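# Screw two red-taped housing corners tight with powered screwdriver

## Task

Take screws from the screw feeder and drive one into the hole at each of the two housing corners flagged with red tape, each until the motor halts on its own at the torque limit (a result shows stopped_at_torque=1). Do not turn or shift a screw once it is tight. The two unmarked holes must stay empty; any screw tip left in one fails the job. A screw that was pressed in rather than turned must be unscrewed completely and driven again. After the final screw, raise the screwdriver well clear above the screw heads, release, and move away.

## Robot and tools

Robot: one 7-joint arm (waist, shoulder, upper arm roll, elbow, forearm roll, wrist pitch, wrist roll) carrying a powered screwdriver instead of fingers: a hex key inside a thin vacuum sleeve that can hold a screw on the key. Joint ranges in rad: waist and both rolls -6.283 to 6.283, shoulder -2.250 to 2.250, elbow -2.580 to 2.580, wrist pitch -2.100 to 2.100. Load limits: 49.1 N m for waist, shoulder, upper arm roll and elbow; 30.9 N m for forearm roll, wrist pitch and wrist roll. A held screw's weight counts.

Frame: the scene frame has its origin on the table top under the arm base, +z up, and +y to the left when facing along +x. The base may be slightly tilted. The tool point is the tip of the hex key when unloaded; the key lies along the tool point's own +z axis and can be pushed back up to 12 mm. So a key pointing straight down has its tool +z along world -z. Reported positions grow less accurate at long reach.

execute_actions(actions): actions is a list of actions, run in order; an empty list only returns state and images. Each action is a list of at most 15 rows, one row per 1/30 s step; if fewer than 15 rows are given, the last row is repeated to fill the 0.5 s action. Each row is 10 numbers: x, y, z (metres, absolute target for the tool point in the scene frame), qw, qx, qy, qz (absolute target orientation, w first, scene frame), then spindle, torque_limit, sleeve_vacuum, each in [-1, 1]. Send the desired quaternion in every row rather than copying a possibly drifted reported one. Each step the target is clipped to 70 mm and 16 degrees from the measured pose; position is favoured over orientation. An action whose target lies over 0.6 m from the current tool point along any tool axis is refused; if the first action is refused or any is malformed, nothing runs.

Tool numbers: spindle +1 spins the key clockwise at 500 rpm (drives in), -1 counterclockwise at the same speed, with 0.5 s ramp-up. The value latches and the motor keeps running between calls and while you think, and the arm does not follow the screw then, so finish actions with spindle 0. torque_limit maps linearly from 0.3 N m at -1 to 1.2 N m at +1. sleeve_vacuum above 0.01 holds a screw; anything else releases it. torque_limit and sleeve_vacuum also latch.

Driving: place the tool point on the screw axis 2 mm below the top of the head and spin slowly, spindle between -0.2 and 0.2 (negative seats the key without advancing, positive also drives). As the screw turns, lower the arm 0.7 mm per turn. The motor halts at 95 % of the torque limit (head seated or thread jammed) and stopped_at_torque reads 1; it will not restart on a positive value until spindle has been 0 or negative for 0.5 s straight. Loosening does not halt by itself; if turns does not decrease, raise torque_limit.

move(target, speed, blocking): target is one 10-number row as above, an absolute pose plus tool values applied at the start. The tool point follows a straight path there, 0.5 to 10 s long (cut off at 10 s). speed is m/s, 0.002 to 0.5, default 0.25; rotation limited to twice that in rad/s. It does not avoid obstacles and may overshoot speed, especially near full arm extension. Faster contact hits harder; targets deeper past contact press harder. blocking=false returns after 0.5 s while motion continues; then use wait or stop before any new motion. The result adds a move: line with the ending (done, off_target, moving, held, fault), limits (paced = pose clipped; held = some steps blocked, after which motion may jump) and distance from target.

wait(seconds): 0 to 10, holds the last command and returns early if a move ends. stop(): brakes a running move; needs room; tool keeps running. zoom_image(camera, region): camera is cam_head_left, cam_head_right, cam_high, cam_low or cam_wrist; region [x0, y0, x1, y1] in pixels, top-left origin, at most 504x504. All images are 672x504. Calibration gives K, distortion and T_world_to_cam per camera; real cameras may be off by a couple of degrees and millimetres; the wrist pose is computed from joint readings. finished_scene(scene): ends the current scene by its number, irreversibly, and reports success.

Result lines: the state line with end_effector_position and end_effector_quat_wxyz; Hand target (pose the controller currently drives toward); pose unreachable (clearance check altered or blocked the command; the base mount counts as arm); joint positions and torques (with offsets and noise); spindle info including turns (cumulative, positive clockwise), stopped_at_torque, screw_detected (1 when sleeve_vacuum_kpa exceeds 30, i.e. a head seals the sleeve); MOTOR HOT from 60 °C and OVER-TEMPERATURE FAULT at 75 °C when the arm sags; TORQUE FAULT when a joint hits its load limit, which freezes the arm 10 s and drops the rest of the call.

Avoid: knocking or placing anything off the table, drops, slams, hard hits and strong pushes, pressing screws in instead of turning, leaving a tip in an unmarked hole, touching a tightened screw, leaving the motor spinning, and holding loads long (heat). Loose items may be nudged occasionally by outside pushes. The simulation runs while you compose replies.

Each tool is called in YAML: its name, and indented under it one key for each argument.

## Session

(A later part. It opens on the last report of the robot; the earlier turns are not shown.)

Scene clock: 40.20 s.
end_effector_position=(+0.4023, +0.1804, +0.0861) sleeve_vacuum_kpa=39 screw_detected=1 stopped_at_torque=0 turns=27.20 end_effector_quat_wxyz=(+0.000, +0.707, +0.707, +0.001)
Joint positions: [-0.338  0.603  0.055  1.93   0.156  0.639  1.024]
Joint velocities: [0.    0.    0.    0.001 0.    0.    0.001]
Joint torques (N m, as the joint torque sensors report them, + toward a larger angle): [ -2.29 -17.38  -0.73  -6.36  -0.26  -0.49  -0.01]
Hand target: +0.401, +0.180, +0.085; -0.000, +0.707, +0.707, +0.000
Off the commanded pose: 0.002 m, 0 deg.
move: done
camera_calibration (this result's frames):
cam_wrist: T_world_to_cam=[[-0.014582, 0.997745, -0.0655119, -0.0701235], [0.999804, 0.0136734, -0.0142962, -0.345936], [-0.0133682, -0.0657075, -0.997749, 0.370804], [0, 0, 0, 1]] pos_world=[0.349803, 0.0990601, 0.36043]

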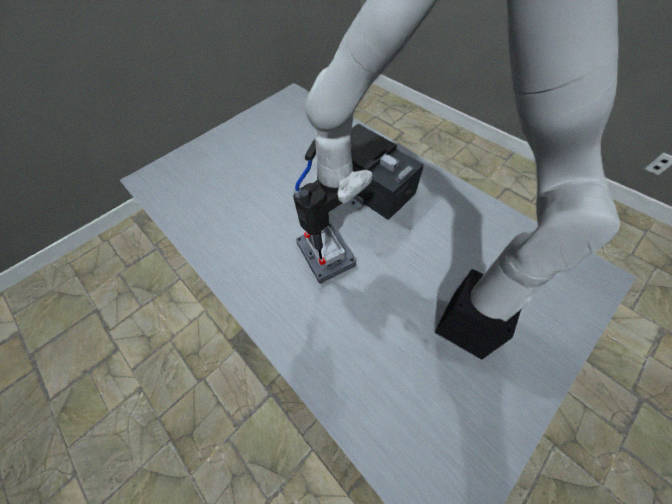

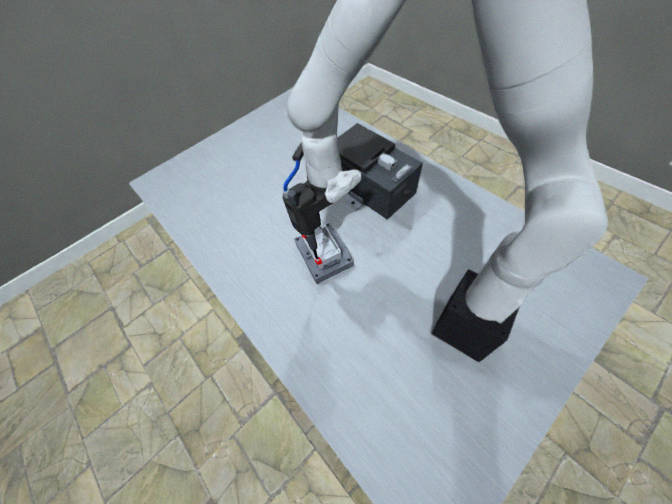

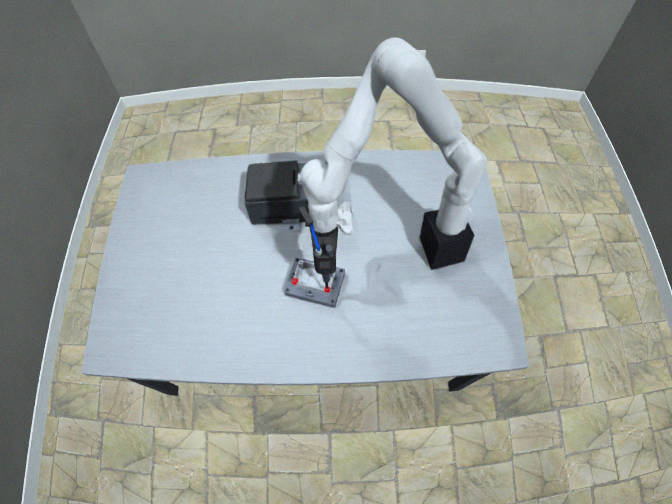

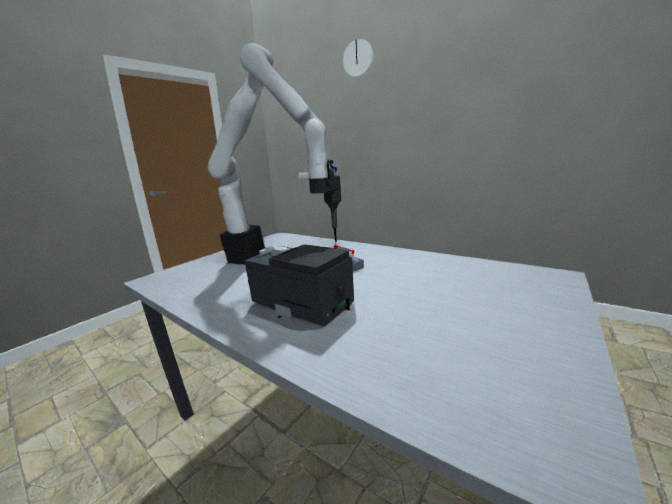

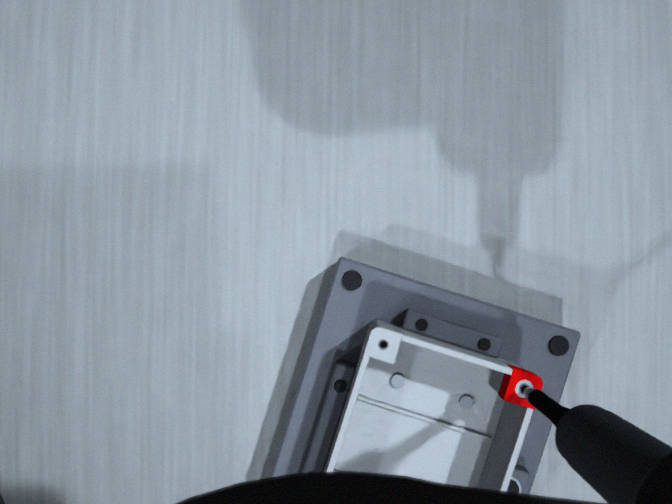

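move:
  target: [0.4002,0.1778,0.09,0,0.7071,0.7071,0,0,0,1]
  speed: 0.01

move:
  target: [0.4002,0.1778,0.084,0,0.7071,0.7071,0,0.3,0,1]
  speed: 0.002

execute_actions:
  actions:
    - [[0.4002,0.1778,0.084,0,0.7071,0.7071,0,0,0,1]]

zoom_image:
  camera: "cam_wrist"
  region: [500,370,550,408]

Scene clock: 41.57 s.
end_effector_position=(+0.4001, +0.1778, +0.0899) sleeve_vacuum_kpa=39 screw_detected=1 stopped_at_torque=0 turns=27.20 end_effector_quat_wxyz=(-0.000, +0.707, +0.707, -0.000)
Joint positions: [-0.336  0.592  0.054  1.933  0.156  0.65   1.027]
Joint velocities: [ 0.001 -0.001 -0.     0.001 -0.    -0.     0.   ]
Joint torques (N m, as the joint torque sensors report them, + toward a larger angle): [ -2.31 -18.6   -0.78  -6.9   -0.41  -0.45  -0.01]
Hand target: +0.400, +0.178, +0.090; +0.000, +0.707, +0.707, -0.000
Off the commanded pose: 0.000 m, 0 deg.
move: done
camera_calibration (this result's frames):
cam_wrist: T_world_to_cam=[[-0.0147256, 0.997644, -0.067, -0.0671071], [0.999769, 0.0136418, -0.0166053, -0.343441], [-0.0156522, -0.0672291, -0.997615, 0.375653], [0, 0, 0, 1]] pos_world=[0.348253, 0.096889, 0.364557]

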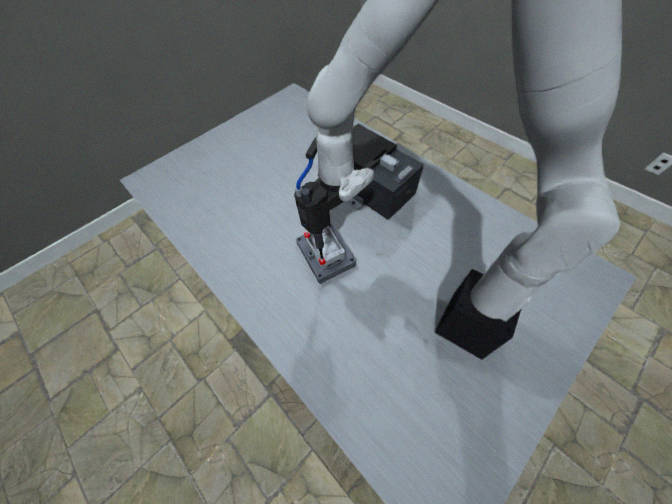

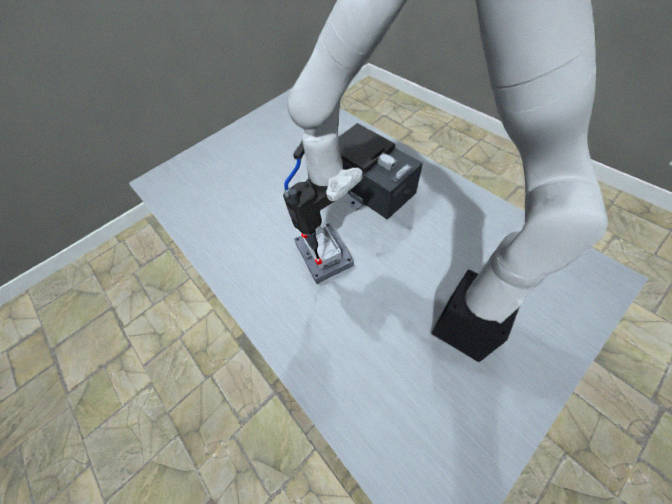

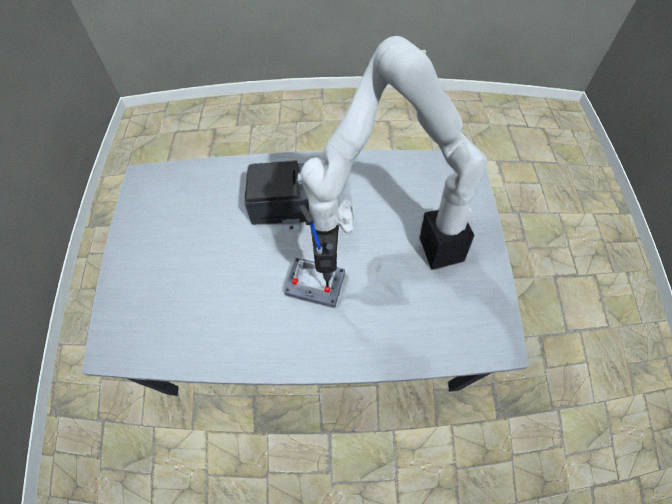

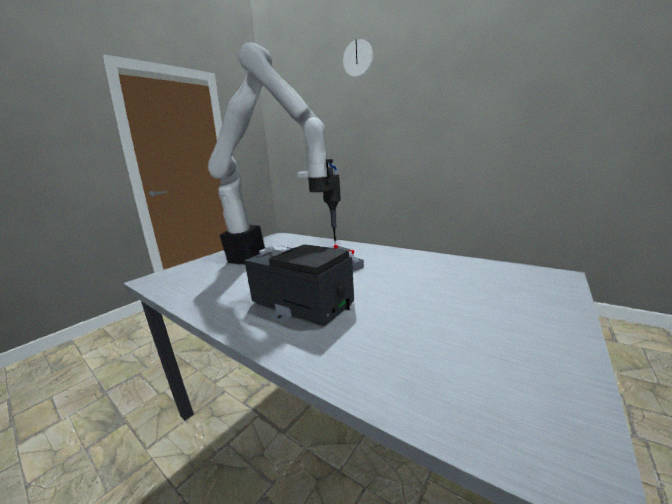

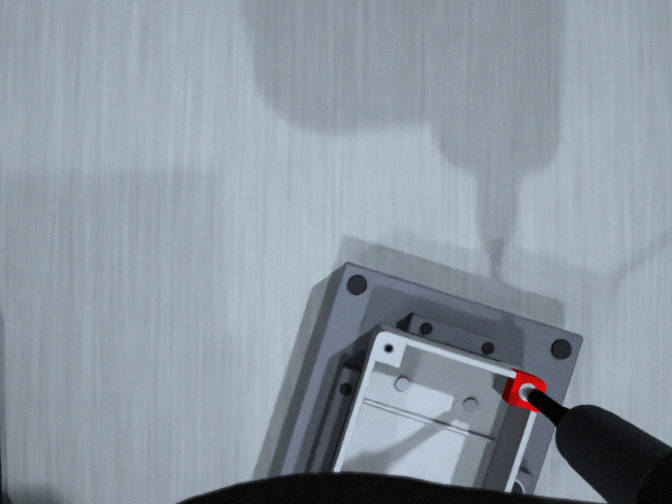

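Scene clock: 44.77 s.
end_effector_position=(+0.4010, +0.1785, +0.0843) sleeve_vacuum_kpa=32 screw_detected=1 stopped_at_torque=0 turns=35.05 end_effector_quat_wxyz=(+0.000, +0.707, +0.707, +0.001)
Joint positions: [-0.335  0.604  0.055  1.937  0.157  0.632  1.026]
Joint velocities: [-0.001  0.001  0.001  0.    -0.001 -0.001  0.001]
Joint torques (N m, as the joint torque sensors report them, + toward a larger angle): [ -2.14 -18.35  -0.74  -6.38  -0.31   0.09   0.16]
Hand target: +0.400, +0.178, +0.084; -0.000, +0.707, +0.707, +0.000
Off the commanded pose: 0.001 m, 0 deg.
move: done
camera_calibration (this result's frames):
cam_wrist: T_world_to_cam=[[-0.0146795, 0.997728, -0.0657463, -0.0683703], [0.999795, 0.0137283, -0.0148966, -0.344565], [-0.0139602, -0.0659515, -0.997725, 0.369189], [0, 0, 0, 1]] pos_world=[0.348644, 0.0972938, 0.358721]

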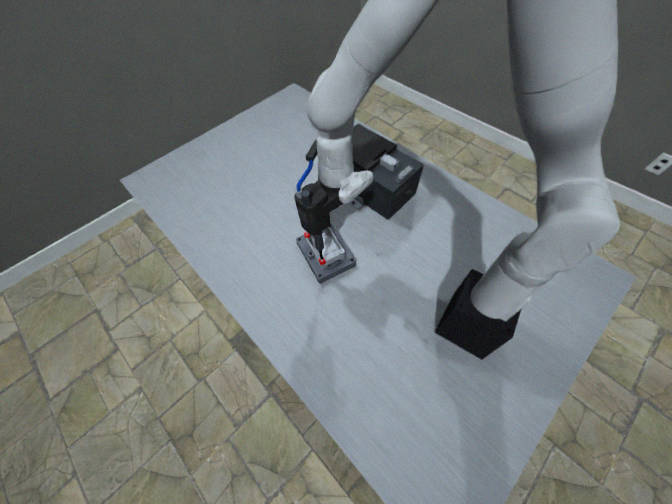

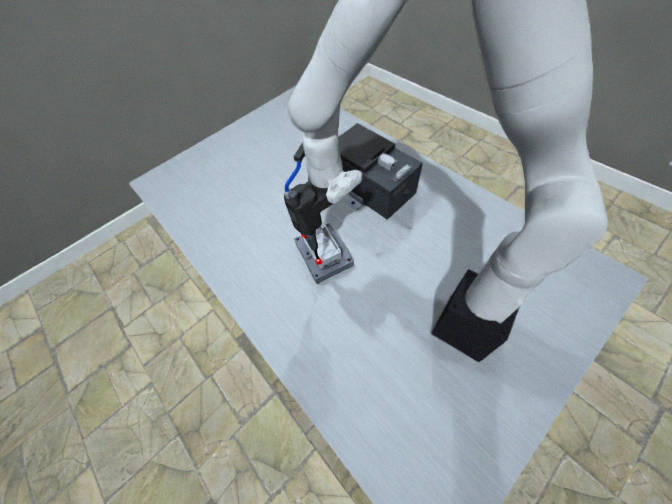

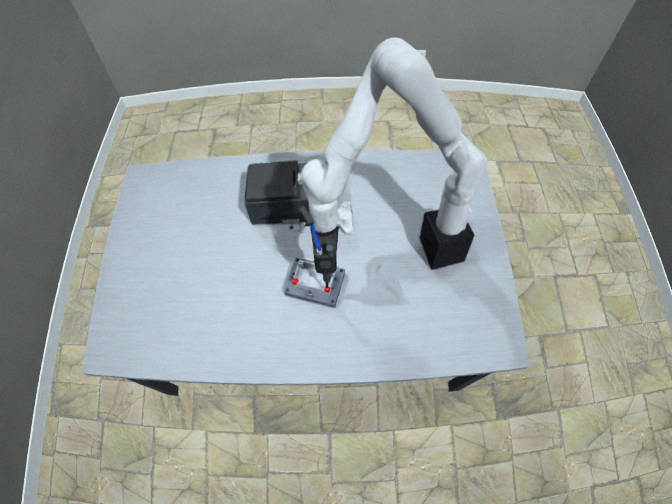

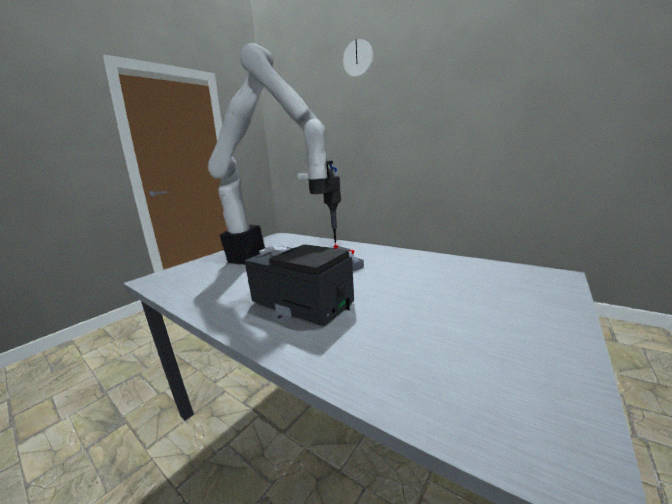

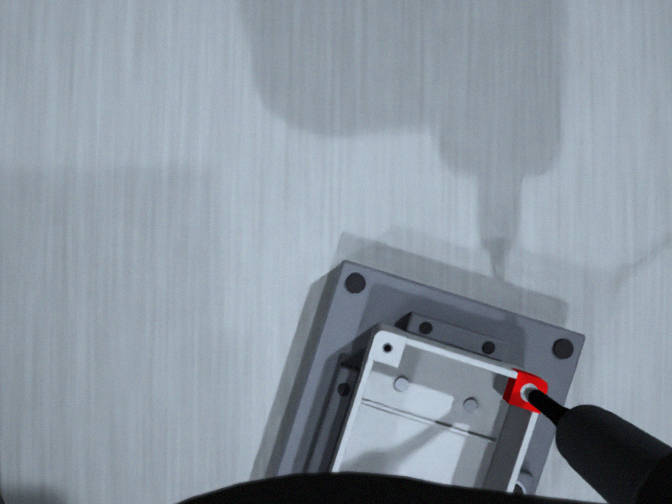

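Scene clock: 45.27 s.
end_effector_position=(+0.4010, +0.1785, +0.0843) sleeve_vacuum_kpa=32 screw_detected=1 stopped_at_torque=0 turns=35.05 end_effector_quat_wxyz=(+0.000, +0.707, +0.707, +0.001)
Joint positions: [-0.335  0.604  0.055  1.937  0.157  0.632  1.026]
Joint velocities: [-0.001  0.     0.     0.     0.     0.     0.001]
Joint torques (N m, as the joint torque sensors report them, + toward a larger angle): [ -2.1  -18.52  -0.74  -6.27  -0.32   0.05   0.14]
Hand target: +0.400, +0.178, +0.084; +0.000, +0.707, +0.707, +0.000
Off the commanded pose: 0.001 m, 0 deg.
camera_calibration (this result's frames):
cam_wrist: T_world_to_cam=[[-0.014667, 0.997727, -0.065771, -0.0683716], [0.999795, 0.0137164, -0.0148813, -0.34457], [-0.0139454, -0.0659758, -0.997724, 0.369184], [0, 0, 0, 1]] pos_world=[0.348645, 0.0972997, 0.358719]

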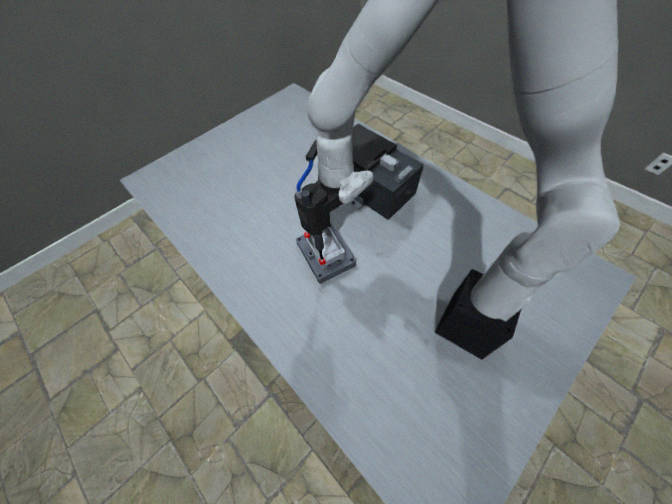

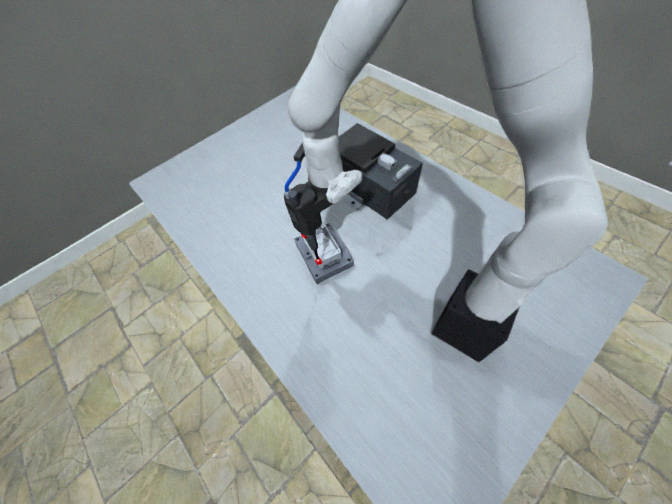

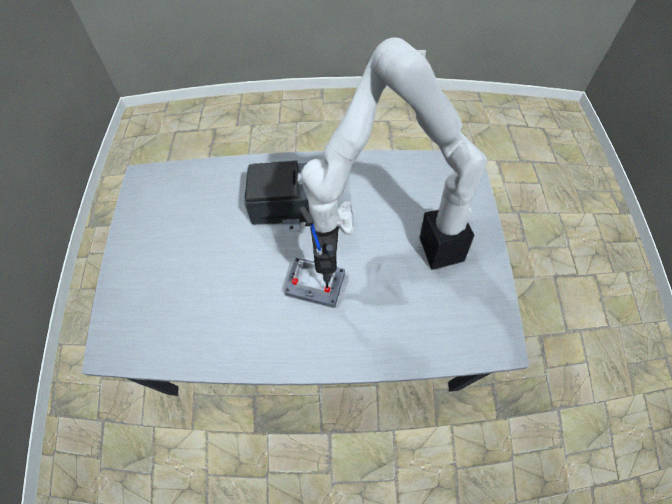

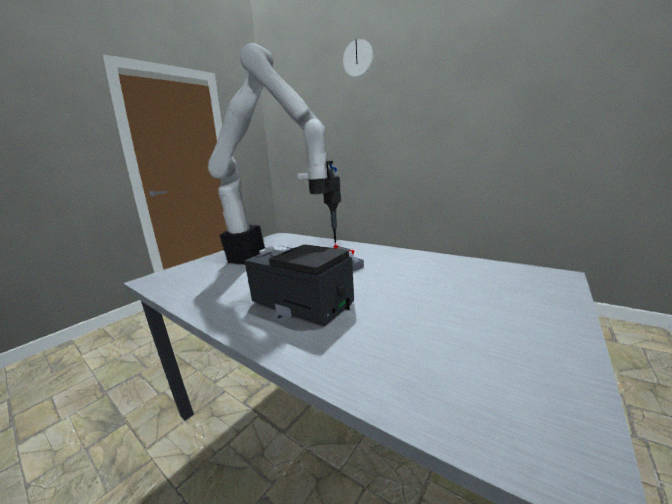

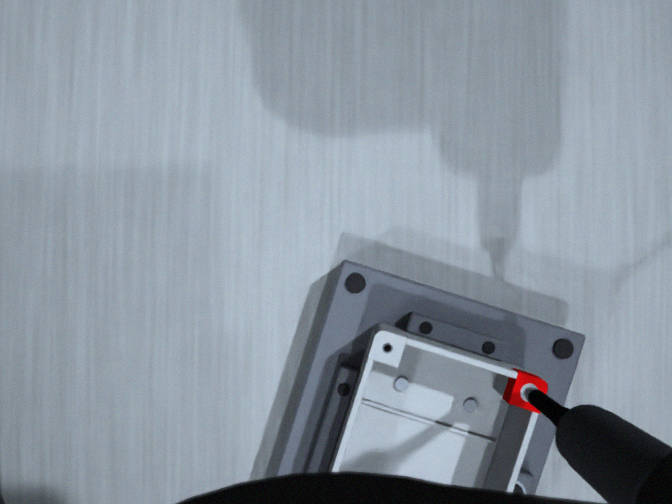

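Region (500, 370, 550, 408) of cam_wrist's 672x504 image, scaled by 10.080; it fills the top 383 rows of this view, and the rest is white.

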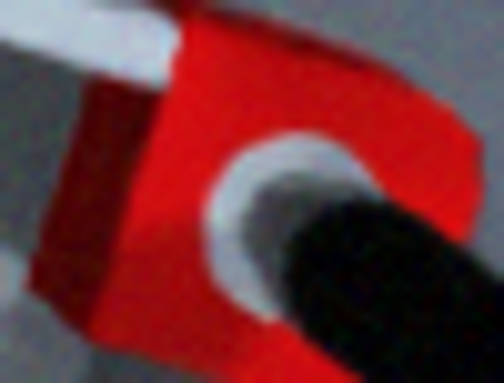

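Threaded; true hole ≈(.4008,.1783).

move:
  target: [0.4006,0.1782,0.073,0,0.7071,0.7071,0,0.5,0,1]
  speed: 0.003

Scene clock: 49.47 s.
end_effector_position=(+0.4013, +0.1788, +0.0742) sleeve_vacuum_kpa=40 screw_detected=1 stopped_at_torque=1 turns=46.34 end_effector_quat_wxyz=(+0.000, +0.707, +0.707, +0.001)
Joint positions: [-0.334  0.626  0.058  1.943  0.159  0.603  1.024]
Joint velocities: [ 0.001  0.    -0.001 -0.001 -0.001 -0.    -0.001]
Joint torques (N m, as the joint torque sensors report them, + toward a larger angle): [ -2.21 -17.13  -0.61  -6.33  -0.31  -0.64   0.02]
Hand target: +0.401, +0.178, +0.073; -0.000, +0.707, +0.707, +0.000
Off the commanded pose: 0.002 m, 0 deg.
move: done
camera_calibration (this result's frames):
cam_wrist: T_world_to_cam=[[-0.0148025, 0.997736, -0.065598, -0.0692979], [0.999798, 0.0138751, -0.0145699, -0.345081], [-0.0136267, -0.0658004, -0.99774, 0.358947], [0, 0, 0, 1]] pos_world=[0.348876, 0.0975479, 0.348562]

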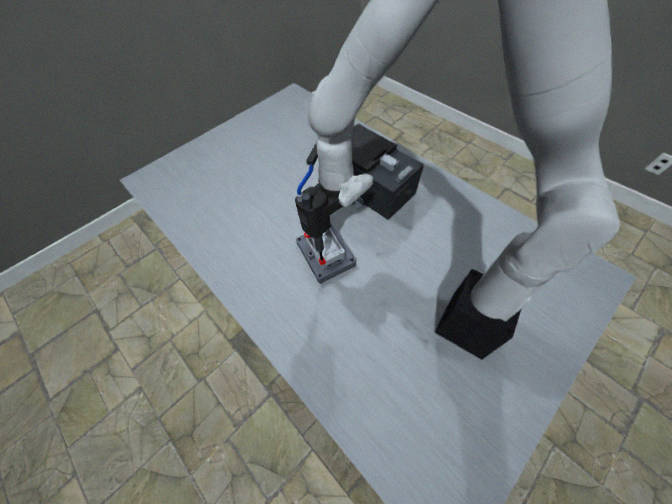

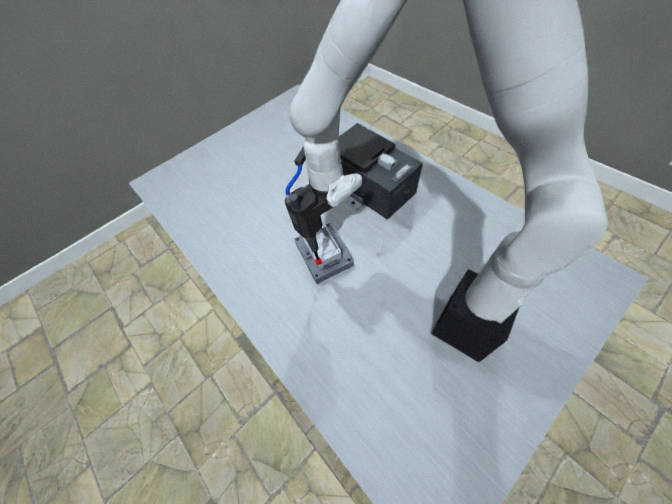

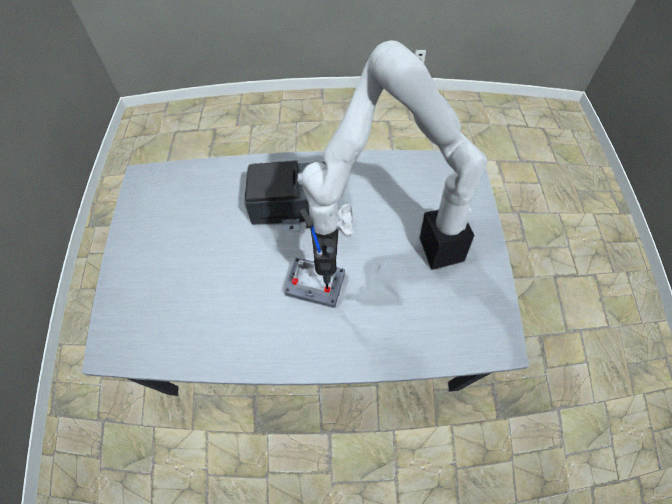

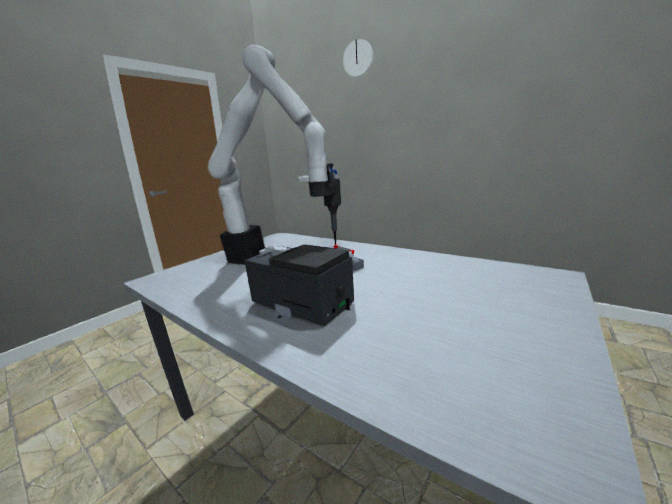

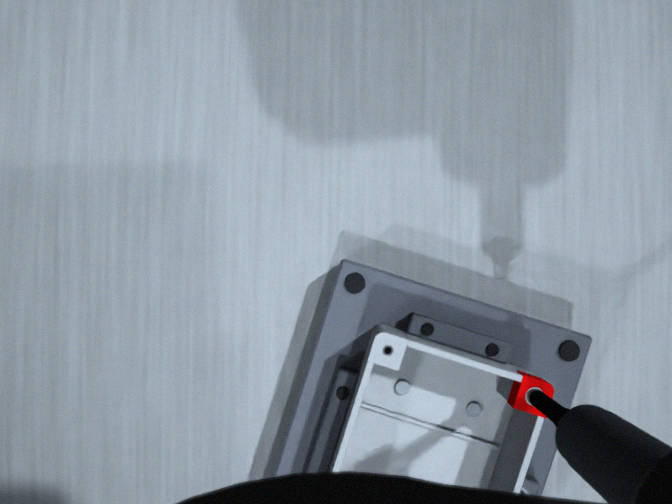

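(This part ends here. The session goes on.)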